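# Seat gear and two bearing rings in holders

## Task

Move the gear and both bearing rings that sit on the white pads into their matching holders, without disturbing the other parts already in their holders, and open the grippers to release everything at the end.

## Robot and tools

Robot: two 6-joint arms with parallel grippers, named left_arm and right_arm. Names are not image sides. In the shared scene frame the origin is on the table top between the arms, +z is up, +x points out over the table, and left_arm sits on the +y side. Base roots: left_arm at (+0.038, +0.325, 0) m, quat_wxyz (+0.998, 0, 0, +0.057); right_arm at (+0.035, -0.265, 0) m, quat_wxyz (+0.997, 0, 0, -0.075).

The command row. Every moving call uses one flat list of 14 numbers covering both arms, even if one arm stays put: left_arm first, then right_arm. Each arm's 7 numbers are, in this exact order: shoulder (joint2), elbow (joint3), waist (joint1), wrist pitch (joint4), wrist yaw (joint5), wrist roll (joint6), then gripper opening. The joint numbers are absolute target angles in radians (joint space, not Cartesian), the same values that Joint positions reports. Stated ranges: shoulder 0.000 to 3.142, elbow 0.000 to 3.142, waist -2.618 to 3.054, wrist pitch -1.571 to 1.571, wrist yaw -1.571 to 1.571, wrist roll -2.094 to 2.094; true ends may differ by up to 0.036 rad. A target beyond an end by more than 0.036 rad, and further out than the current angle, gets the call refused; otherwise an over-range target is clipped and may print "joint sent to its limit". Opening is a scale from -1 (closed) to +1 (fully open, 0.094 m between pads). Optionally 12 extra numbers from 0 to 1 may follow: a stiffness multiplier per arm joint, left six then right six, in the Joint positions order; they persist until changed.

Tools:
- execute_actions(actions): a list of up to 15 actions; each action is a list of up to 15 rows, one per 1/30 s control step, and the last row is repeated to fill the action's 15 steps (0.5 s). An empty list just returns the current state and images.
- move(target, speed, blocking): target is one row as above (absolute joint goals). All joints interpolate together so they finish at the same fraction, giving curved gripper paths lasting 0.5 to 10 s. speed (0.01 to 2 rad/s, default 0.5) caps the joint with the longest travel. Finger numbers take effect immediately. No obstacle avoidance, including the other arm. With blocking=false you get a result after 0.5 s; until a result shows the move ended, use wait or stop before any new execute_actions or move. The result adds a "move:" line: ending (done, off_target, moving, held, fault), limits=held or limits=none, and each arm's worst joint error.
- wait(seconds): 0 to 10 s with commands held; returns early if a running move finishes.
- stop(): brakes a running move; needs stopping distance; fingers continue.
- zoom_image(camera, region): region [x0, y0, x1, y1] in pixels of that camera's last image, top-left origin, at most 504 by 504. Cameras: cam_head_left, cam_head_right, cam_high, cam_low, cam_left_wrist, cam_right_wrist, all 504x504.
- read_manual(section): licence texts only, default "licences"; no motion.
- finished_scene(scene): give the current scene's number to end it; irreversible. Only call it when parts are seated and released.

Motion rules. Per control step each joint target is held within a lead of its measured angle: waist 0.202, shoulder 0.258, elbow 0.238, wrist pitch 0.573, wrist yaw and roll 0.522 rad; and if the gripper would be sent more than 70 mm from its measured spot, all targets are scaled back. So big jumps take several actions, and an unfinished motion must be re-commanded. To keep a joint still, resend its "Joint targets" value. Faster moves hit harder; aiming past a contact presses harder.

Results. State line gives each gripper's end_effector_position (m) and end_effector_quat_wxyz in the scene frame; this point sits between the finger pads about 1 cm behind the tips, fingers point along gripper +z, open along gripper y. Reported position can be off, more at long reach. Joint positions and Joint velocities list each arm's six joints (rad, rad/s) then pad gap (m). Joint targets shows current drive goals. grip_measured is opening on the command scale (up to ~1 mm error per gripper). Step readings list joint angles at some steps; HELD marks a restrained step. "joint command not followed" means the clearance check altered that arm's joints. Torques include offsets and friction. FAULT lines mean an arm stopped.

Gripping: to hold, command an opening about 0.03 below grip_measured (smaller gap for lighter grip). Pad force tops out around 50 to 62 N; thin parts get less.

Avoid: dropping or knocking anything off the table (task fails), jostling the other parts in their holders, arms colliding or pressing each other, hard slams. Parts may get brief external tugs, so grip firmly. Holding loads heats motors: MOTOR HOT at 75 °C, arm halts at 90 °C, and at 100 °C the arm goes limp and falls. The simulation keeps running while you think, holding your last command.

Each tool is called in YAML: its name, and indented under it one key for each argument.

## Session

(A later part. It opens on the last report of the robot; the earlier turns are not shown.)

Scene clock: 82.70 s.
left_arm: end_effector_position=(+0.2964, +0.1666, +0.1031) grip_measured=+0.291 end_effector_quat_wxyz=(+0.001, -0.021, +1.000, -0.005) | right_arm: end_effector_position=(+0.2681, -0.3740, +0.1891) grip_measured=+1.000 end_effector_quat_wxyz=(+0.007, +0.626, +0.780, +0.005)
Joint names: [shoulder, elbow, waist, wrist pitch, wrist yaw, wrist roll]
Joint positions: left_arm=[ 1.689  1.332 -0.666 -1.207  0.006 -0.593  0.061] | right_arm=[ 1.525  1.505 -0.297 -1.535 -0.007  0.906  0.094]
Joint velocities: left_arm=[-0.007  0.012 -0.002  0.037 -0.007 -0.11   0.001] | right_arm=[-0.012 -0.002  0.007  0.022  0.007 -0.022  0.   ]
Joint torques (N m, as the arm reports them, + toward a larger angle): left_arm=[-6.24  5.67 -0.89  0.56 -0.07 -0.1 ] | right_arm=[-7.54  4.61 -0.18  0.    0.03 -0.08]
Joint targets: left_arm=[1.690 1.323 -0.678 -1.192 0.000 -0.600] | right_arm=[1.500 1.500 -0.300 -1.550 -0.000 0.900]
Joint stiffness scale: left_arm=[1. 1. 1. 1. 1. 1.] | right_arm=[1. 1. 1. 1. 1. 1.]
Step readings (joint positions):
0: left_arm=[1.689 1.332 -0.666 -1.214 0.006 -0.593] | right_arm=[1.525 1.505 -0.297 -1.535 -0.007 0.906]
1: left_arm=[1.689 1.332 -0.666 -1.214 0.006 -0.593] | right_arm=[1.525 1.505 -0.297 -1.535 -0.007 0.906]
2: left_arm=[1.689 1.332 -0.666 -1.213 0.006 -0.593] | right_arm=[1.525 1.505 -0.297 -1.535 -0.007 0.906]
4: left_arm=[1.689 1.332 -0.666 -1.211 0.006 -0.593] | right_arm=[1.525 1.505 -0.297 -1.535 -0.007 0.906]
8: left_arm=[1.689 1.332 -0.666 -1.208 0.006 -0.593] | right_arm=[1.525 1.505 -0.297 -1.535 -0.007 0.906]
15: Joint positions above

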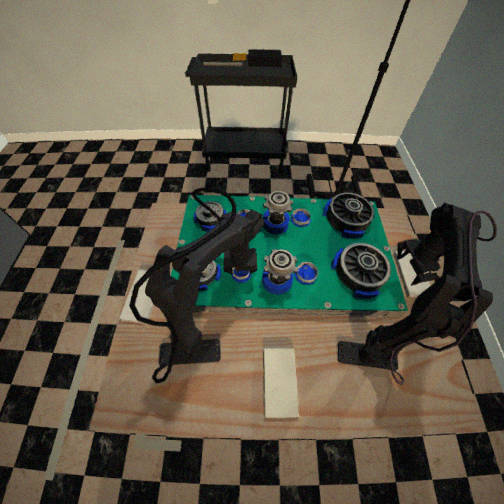

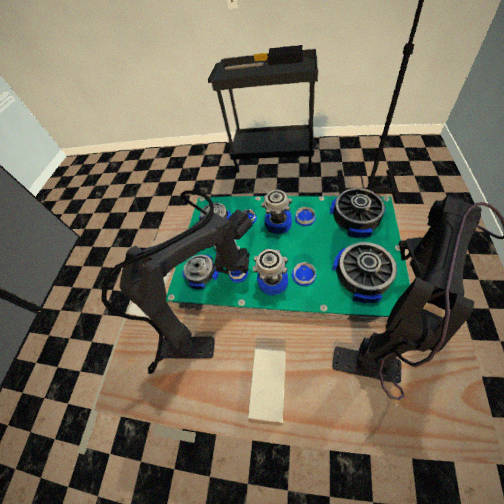

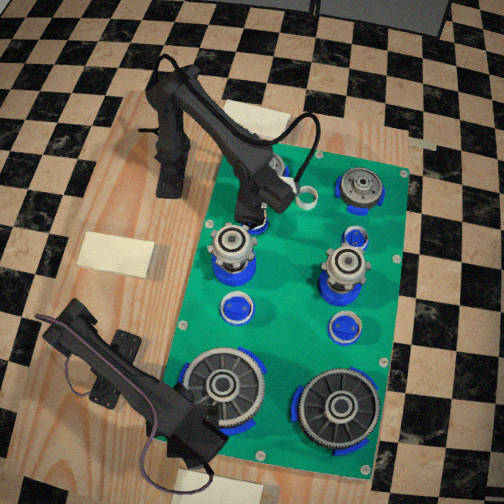

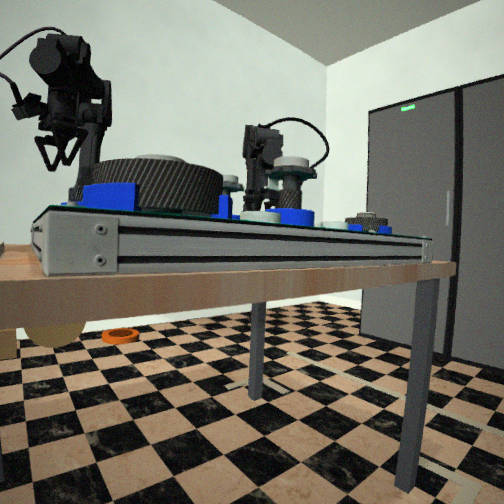

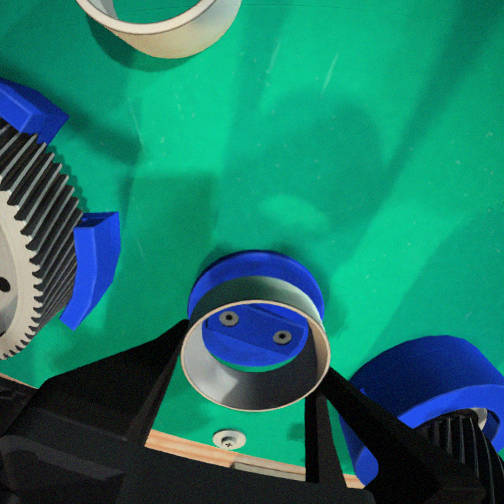

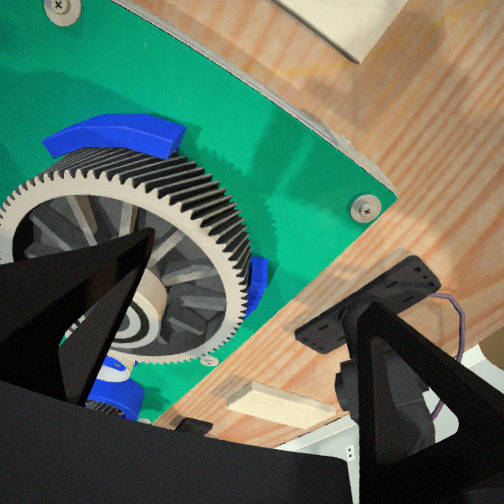

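execute_actions:
  actions:
    - [[1.69,1.316,-0.674,-1.192,0,-0.6,0.245,1.5,1.5,-0.3,-1.55,0,0.9,1],[1.69,1.313,-0.674,-1.19,0,-0.6,0.245,1.5,1.5,-0.3,-1.55,0,0.9,1],[1.69,1.31,-0.674,-1.186,0,-0.6,0.245,1.5,1.5,-0.3,-1.55,0,0.9,1],[1.69,1.307,-0.674,-1.182,0,-0.6,0.245,1.5,1.5,-0.3,-1.55,0,0.9,1],[1.69,1.304,-0.674,-1.178,0,-0.6,0.245,1.5,1.5,-0.3,-1.55,0,0.9,1],[1.69,1.301,-0.674,-1.174,0,-0.6,0.245,1.5,1.5,-0.3,-1.55,0,0.9,1],[1.69,1.298,-0.674,-1.17,0,-0.6,0.245,1.5,1.5,-0.3,-1.55,0,0.9,1],[1.69,1.295,-0.674,-1.166,0,-0.6,0.245,1.5,1.5,-0.3,-1.55,0,0.9,1],[1.69,1.292,-0.674,-1.162,0,-0.6,0.245,1.5,1.5,-0.3,-1.55,0,0.9,1],[1.69,1.289,-0.674,-1.158,0,-0.6,0.245,1.5,1.5,-0.3,-1.55,0,0.9,1]]

zoom_image:
  camera: "cam_left_wrist"
  region: [150, 220, 370, 440]

Scene clock: 84.03 s.
left_arm: end_effector_position=(+0.2958, +0.1664, +0.0952) grip_measured=+0.291 end_effector_quat_wxyz=(+0.002, -0.021, +1.000, -0.006) | right_arm: end_effector_position=(+0.2681, -0.3740, +0.1891) grip_measured=+1.000 end_effector_quat_wxyz=(+0.007, +0.626, +0.780, +0.005)
Joint names: [shoulder, elbow, waist, wrist pitch, wrist yaw, wrist roll]
Joint positions: left_arm=[ 1.689  1.301 -0.666 -1.173  0.008 -0.593  0.061] | right_arm=[ 1.525  1.505 -0.297 -1.535 -0.007  0.906  0.094]
Joint velocities: left_arm=[ 0.002 -0.007 -0.007  0.037 -0.037  0.037  0.001] | right_arm=[-0.002  0.007  0.007  0.037 -0.081 -0.022  0.   ]
Joint torques (N m, as the arm reports them, + toward a larger angle): left_arm=[-6.19  5.48 -0.55  0.54 -0.09 -0.11] | right_arm=[-7.52  4.6  -0.21 -0.01  0.02 -0.08]
Joint targets: left_arm=[1.690 1.289 -0.674 -1.158 -0.000 -0.600] | right_arm=[1.500 1.500 -0.300 -1.550 0.000 0.900]
Joint stiffness scale: left_arm=[1. 1. 1. 1. 1. 1.] | right_arm=[1. 1. 1. 1. 1. 1.]
Step readings (joint positions):
0: left_arm=[1.689 1.332 -0.666 -1.207 0.006 -0.593] | right_arm=[1.525 1.505 -0.297 -1.535 -0.007 0.906]
1: left_arm=[1.689 1.332 -0.666 -1.207 0.006 -0.593] | right_arm=[1.525 1.505 -0.297 -1.535 -0.007 0.906]
2: left_arm=[1.689 1.332 -0.666 -1.206 0.006 -0.593] | right_arm=[1.525 1.505 -0.297 -1.535 -0.007 0.906]
4: left_arm=[1.689 1.331 -0.666 -1.203 0.006 -0.593] | right_arm=[1.525 1.505 -0.297 -1.535 -0.007 0.906]
8: left_arm=[1.689 1.314 -0.666 -1.189 0.008 -0.593] | right_arm=[1.525 1.505 -0.297 -1.535 -0.007 0.906]
15: Joint positions above

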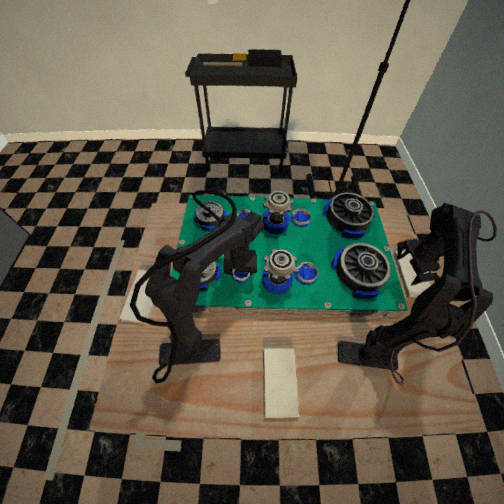

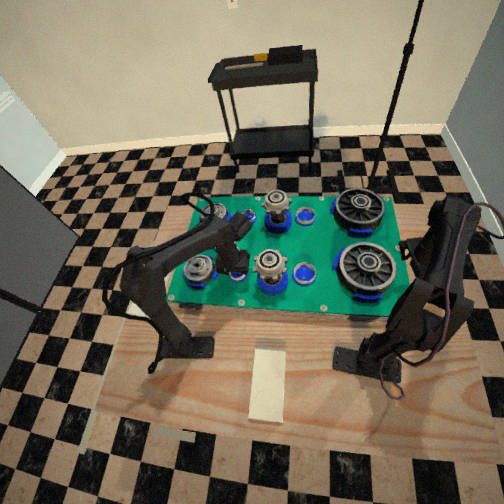

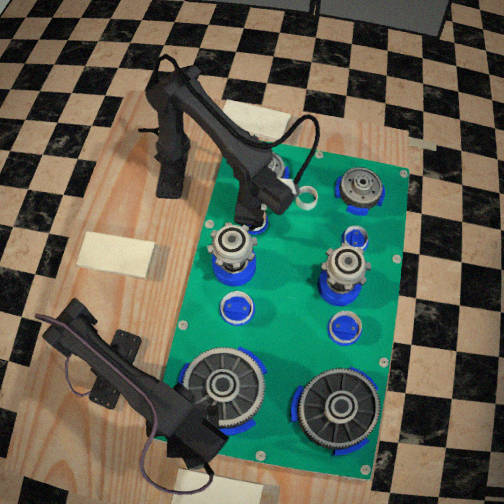

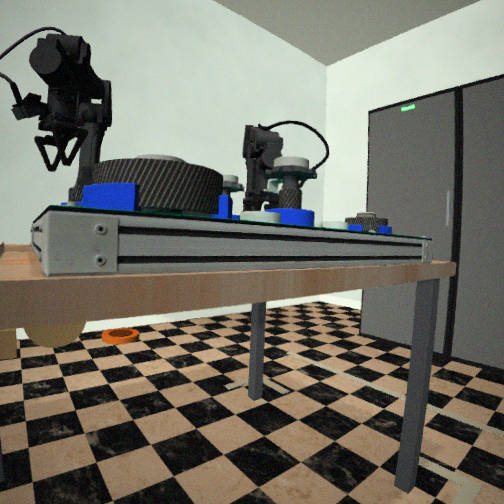

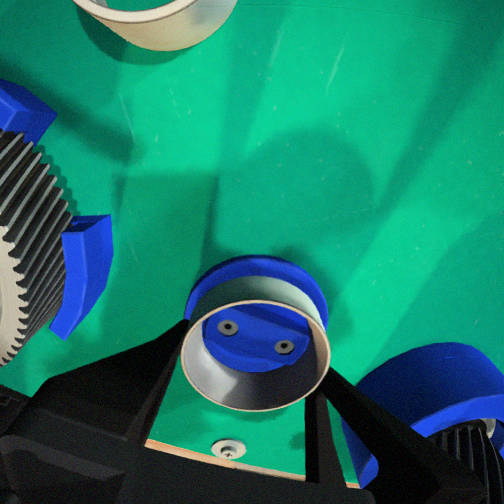

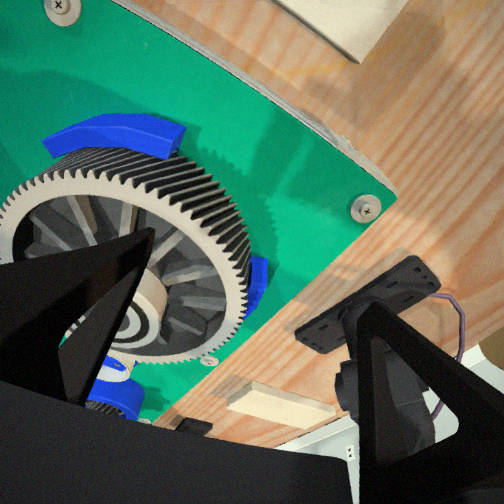

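Region (150, 220, 370, 440) of cam_left_wrist's 504x504 image, scaled by 2.291, with more detail than that image has.

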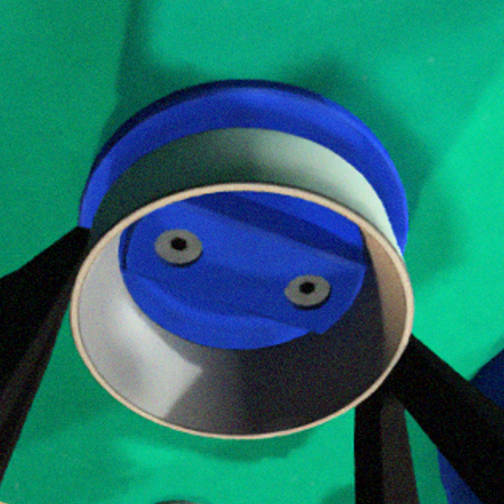

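Going in. Continue down.

execute_actions:
  actions:
    - [[1.69,1.282,-0.674,-1.158,0,-0.6,0.245,1.5,1.5,-0.3,-1.55,0,0.9,1],[1.69,1.279,-0.674,-1.156,0,-0.6,0.245,1.5,1.5,-0.3,-1.55,0,0.9,1],[1.69,1.276,-0.674,-1.152,0,-0.6,0.245,1.5,1.5,-0.3,-1.55,0,0.9,1],[1.69,1.273,-0.674,-1.148,0,-0.6,0.245,1.5,1.5,-0.3,-1.55,0,0.9,1],[1.69,1.27,-0.674,-1.144,0,-0.6,0.245,1.5,1.5,-0.3,-1.55,0,0.9,1],[1.69,1.267,-0.674,-1.14,0,-0.6,0.245,1.5,1.5,-0.3,-1.55,0,0.9,1],[1.69,1.264,-0.674,-1.136,0,-0.6,0.245,1.5,1.5,-0.3,-1.55,0,0.9,1],[1.69,1.26,-0.674,-1.132,0,-0.6,0.245,1.5,1.5,-0.3,-1.55,0,0.9,1]]

zoom_image:
  camera: "cam_left_wrist"
  region: [150, 220, 370, 440]

Scene clock: 85.00 s.
left_arm: end_effector_position=(+0.2959, +0.1664, +0.0901) grip_measured=+0.291 end_effector_quat_wxyz=(+0.003, -0.021, +1.000, -0.007) | right_arm: end_effector_position=(+0.2681, -0.3740, +0.1891) grip_measured=+1.000 end_effector_quat_wxyz=(+0.007, +0.626, +0.780, +0.005)
Joint names: [shoulder, elbow, waist, wrist pitch, wrist yaw, wrist roll]
Joint positions: left_arm=[ 1.689  1.281 -0.666 -1.149  0.008 -0.593  0.061] | right_arm=[ 1.525  1.505 -0.297 -1.535 -0.007  0.906  0.094]
Joint velocities: left_arm=[ 0.002  0.002  0.012 -0.022  0.007  0.037 -0.   ] | right_arm=[ 0.002 -0.007  0.002 -0.037  0.066  0.022  0.   ]
Joint torques (N m, as the arm reports them, + toward a larger angle): left_arm=[-6.18  4.66 -0.58  0.6  -0.1  -0.09] | right_arm=[-7.57  4.61 -0.24 -0.02  0.03 -0.08]
Joint targets: left_arm=[1.690 1.260 -0.674 -1.132 -0.000 -0.600] | right_arm=[1.500 1.500 -0.300 -1.550 -0.000 0.900]
Joint stiffness scale: left_arm=[1. 1. 1. 1. 1. 1.] | right_arm=[1. 1. 1. 1. 1. 1.]
Step readings (joint positions):
0: left_arm=[1.689 1.301 -0.666 -1.173 0.008 -0.593] | right_arm=[1.525 1.505 -0.297 -1.535 -0.007 0.906]
1: left_arm=[1.689 1.301 -0.666 -1.173 0.008 -0.593] | right_arm=[1.525 1.505 -0.297 -1.535 -0.007 0.906]
2: left_arm=[1.689 1.301 -0.666 -1.173 0.008 -0.593] | right_arm=[1.525 1.505 -0.297 -1.535 -0.007 0.906]
4: left_arm=[1.689 1.296 -0.666 -1.168 0.008 -0.593] | right_arm=[1.525 1.505 -0.297 -1.535 -0.007 0.906]
8: left_arm=[1.689 1.281 -0.666 -1.150 0.009 -0.593] | right_arm=[1.525 1.505 -0.297 -1.535 -0.007 0.906]
15: Joint positions above

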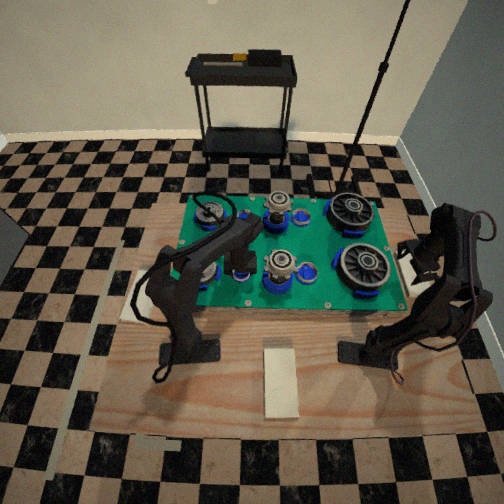

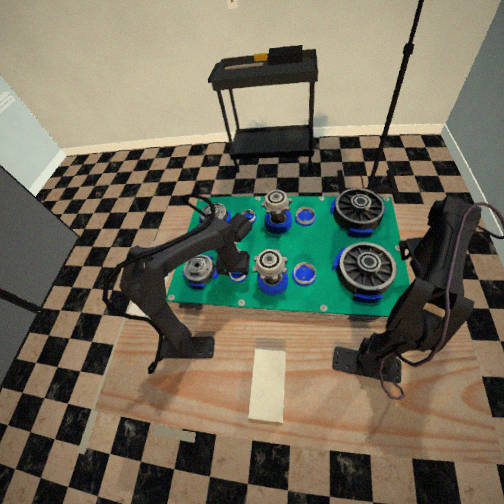

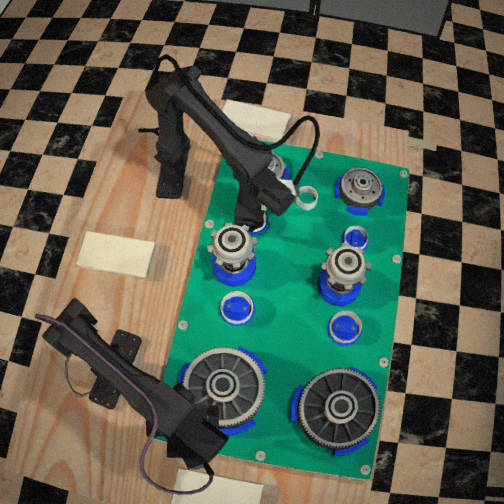

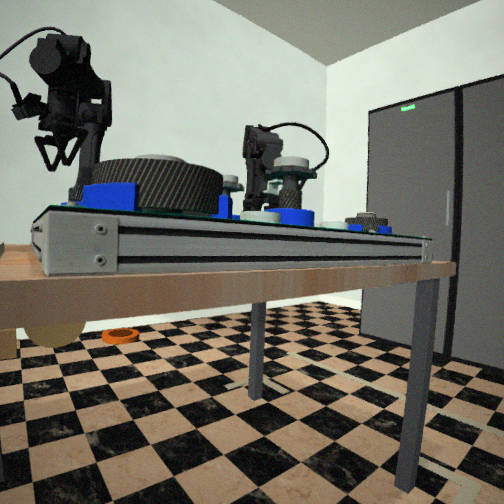

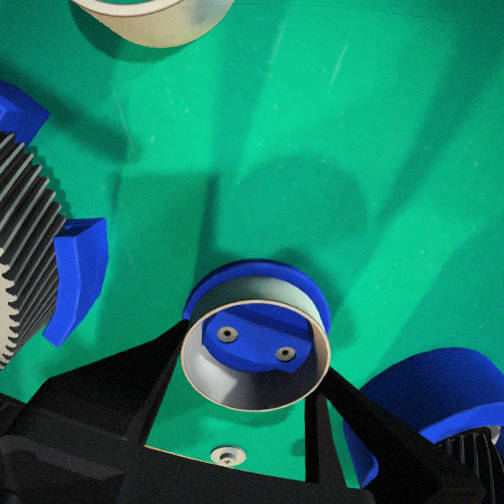

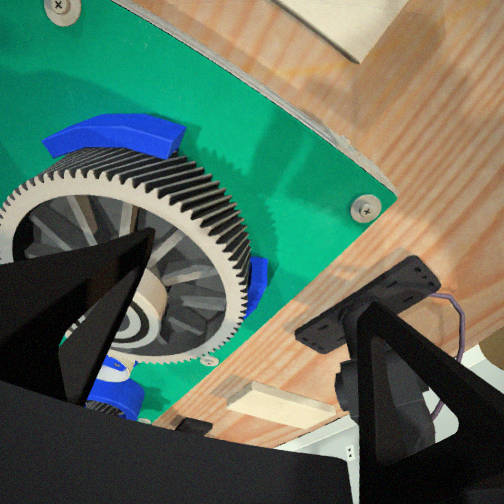

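Region (150, 220, 370, 440) of cam_left_wrist's 504x504 image, scaled by 2.291, with more detail than that image has.

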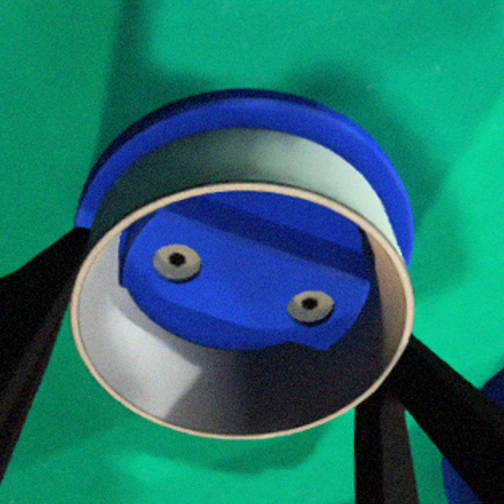

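Seated at z≈.090. Release and lift.

execute_actions:
  actions:
    - [[1.69,1.28,-0.67,-1.14,0,-0.6,0.7,1.5,1.5,-0.3,-1.55,0,0.9,1]]
    - [[1.69,1.33,-0.67,-1.18,0,-0.6,0.7,1.5,1.5,-0.3,-1.55,0,0.9,1],[1.69,1.35,-0.67,-1.2,0,-0.6,0.7,1.5,1.5,-0.3,-1.55,0,0.9,1],[1.69,1.37,-0.67,-1.22,0,-0.6,0.7,1.5,1.5,-0.3,-1.55,0,0.9,1],[1.69,1.39,-0.67,-1.24,0,-0.6,0.7,1.5,1.5,-0.3,-1.55,0,0.9,1],[1.69,1.41,-0.67,-1.26,0,-0.6,0.7,1.5,1.5,-0.3,-1.55,0,0.9,1],[1.69,1.43,-0.67,-1.28,0,-0.6,0.7,1.5,1.5,-0.3,-1.55,0,0.9,1],[1.69,1.45,-0.67,-1.3,0,-0.6,0.7,1.5,1.5,-0.3,-1.55,0,0.9,1],[1.69,1.47,-0.67,-1.32,0,-0.6,0.7,1.5,1.5,-0.3,-1.55,0,0.9,1],[1.69,1.49,-0.67,-1.34,0,-0.6,0.7,1.5,1.5,-0.3,-1.55,0,0.9,1],[1.69,1.51,-0.67,-1.36,0,-0.6,0.7,1.5,1.5,-0.3,-1.55,0,0.9,1]]

zoom_image:
  camera: "cam_low"
  region: [200, 140, 420, 250]

Scene clock: 86.57 s.
left_arm: end_effector_position=(+0.3060, +0.1602, +0.1409) grip_measured=+0.698 end_effector_quat_wxyz=(+0.018, -0.021, +0.999, -0.016) | right_arm: end_effector_position=(+0.2681, -0.3740, +0.1891) grip_measured=+1.000 end_effector_quat_wxyz=(+0.007, +0.626, +0.780, +0.005)
Joint names: [shoulder, elbow, waist, wrist pitch, wrist yaw, wrist roll]
Joint positions: left_arm=[ 1.689  1.482 -0.666 -1.316  0.008 -0.593  0.08 ] | right_arm=[ 1.525  1.505 -0.297 -1.535 -0.007  0.906  0.094]
Joint velocities: left_arm=[ 0.002  0.022  0.007 -0.212 -0.022  0.022 -0.   ] | right_arm=[-0.012  0.002 -0.012 -0.081  0.007 -0.066  0.   ]
Joint torques (N m, as the arm reports them, + toward a larger angle): left_arm=[-6.16  9.07 -0.28  0.33 -0.09 -0.1 ] | right_arm=[-7.55  4.57 -0.28 -0.02  0.02 -0.09]
Joint targets: left_arm=[1.690 1.510 -0.670 -1.360 0.000 -0.600] | right_arm=[1.500 1.500 -0.300 -1.550 -0.000 0.900]
Joint stiffness scale: left_arm=[1. 1. 1. 1. 1. 1.] | right_arm=[1. 1. 1. 1. 1. 1.]
Step readings (joint positions; steps 1 to 15: 1st action; 16 to 30: 2nd action):
0: left_arm=[1.689 1.281 -0.666 -1.149 0.008 -0.593] | right_arm=[1.525 1.505 -0.297 -1.535 -0.007 0.906]
1: left_arm=[1.689 1.281 -0.666 -1.149 0.008 -0.593] | right_arm=[1.525 1.505 -0.297 -1.535 -0.007 0.906]
2: left_arm=[1.689 1.281 -0.666 -1.149 0.008 -0.593] | right_arm=[1.525 1.505 -0.297 -1.535 -0.007 0.906]
4: left_arm=[1.689 1.281 -0.666 -1.149 0.008 -0.593] | right_arm=[1.525 1.505 -0.297 -1.535 -0.007 0.906]
8: left_arm=[1.689 1.281 -0.666 -1.149 0.008 -0.593] | right_arm=[1.525 1.505 -0.297 -1.535 -0.007 0.906]
15: left_arm=[1.689 1.281 -0.666 -1.149 0.008 -0.593] | right_arm=[1.525 1.505 -0.297 -1.535 -0.007 0.906]
16: left_arm=[1.689 1.282 -0.666 -1.152 0.008 -0.593] | right_arm=[1.525 1.505 -0.297 -1.535 -0.007 0.906]
17: left_arm=[1.689 1.289 -0.666 -1.160 0.008 -0.593] | right_arm=[1.525 1.505 -0.297 -1.535 -0.007 0.906]
19: left_arm=[1.689 1.316 -0.666 -1.184 0.008 -0.593] | right_arm=[1.525 1.505 -0.297 -1.535 -0.007 0.906]
23: left_arm=[1.689 1.401 -0.666 -1.239 0.008 -0.593] | right_arm=[1.525 1.505 -0.297 -1.535 -0.007 0.906]
30: Joint positions above

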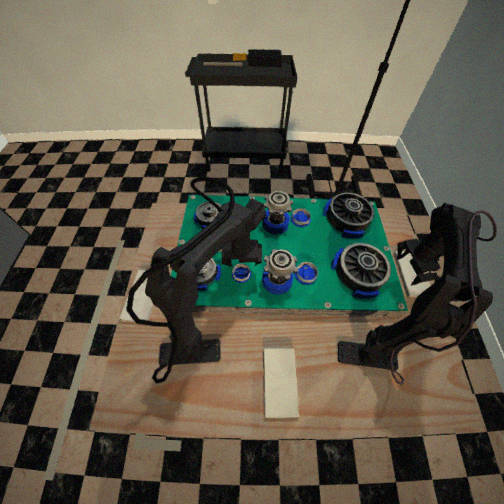

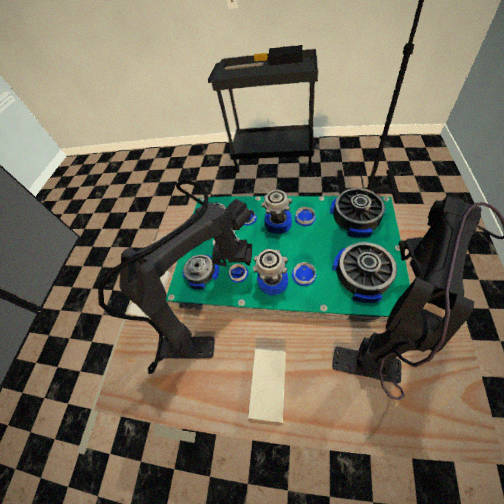

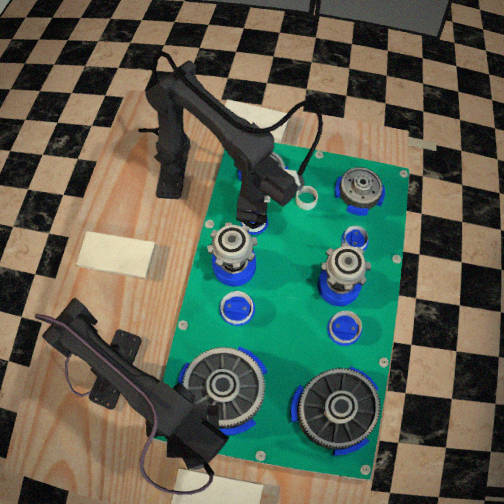

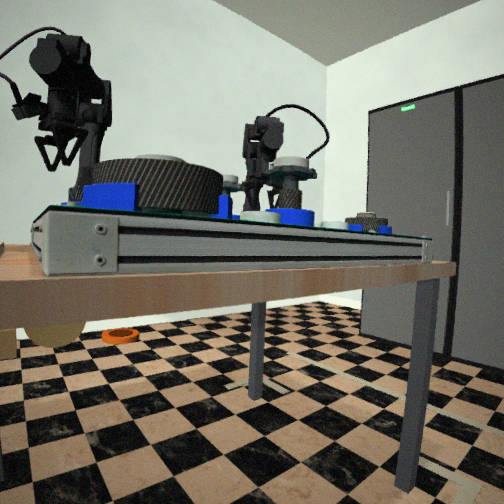

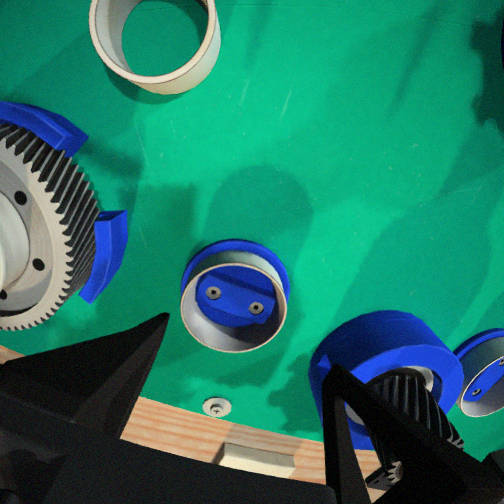

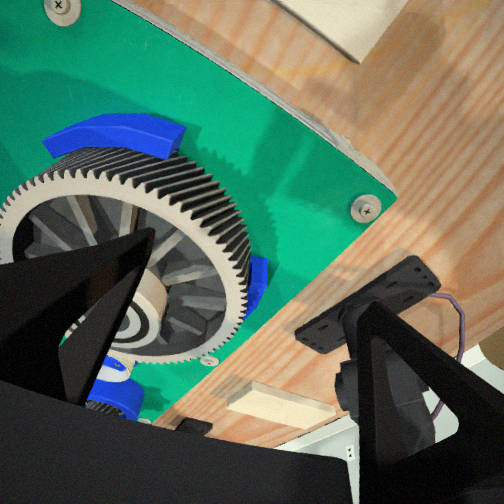

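Region (200, 140, 420, 250) of cam_low's 504x504 image, scaled by 2.291, with more detail than that image has.

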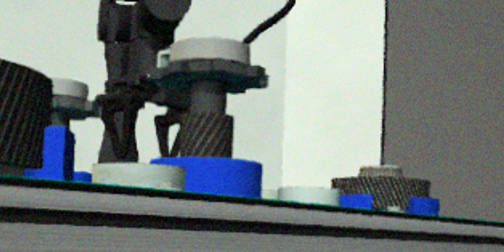

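finished_scene:
  scene: 1

The scene is finished: the task was done.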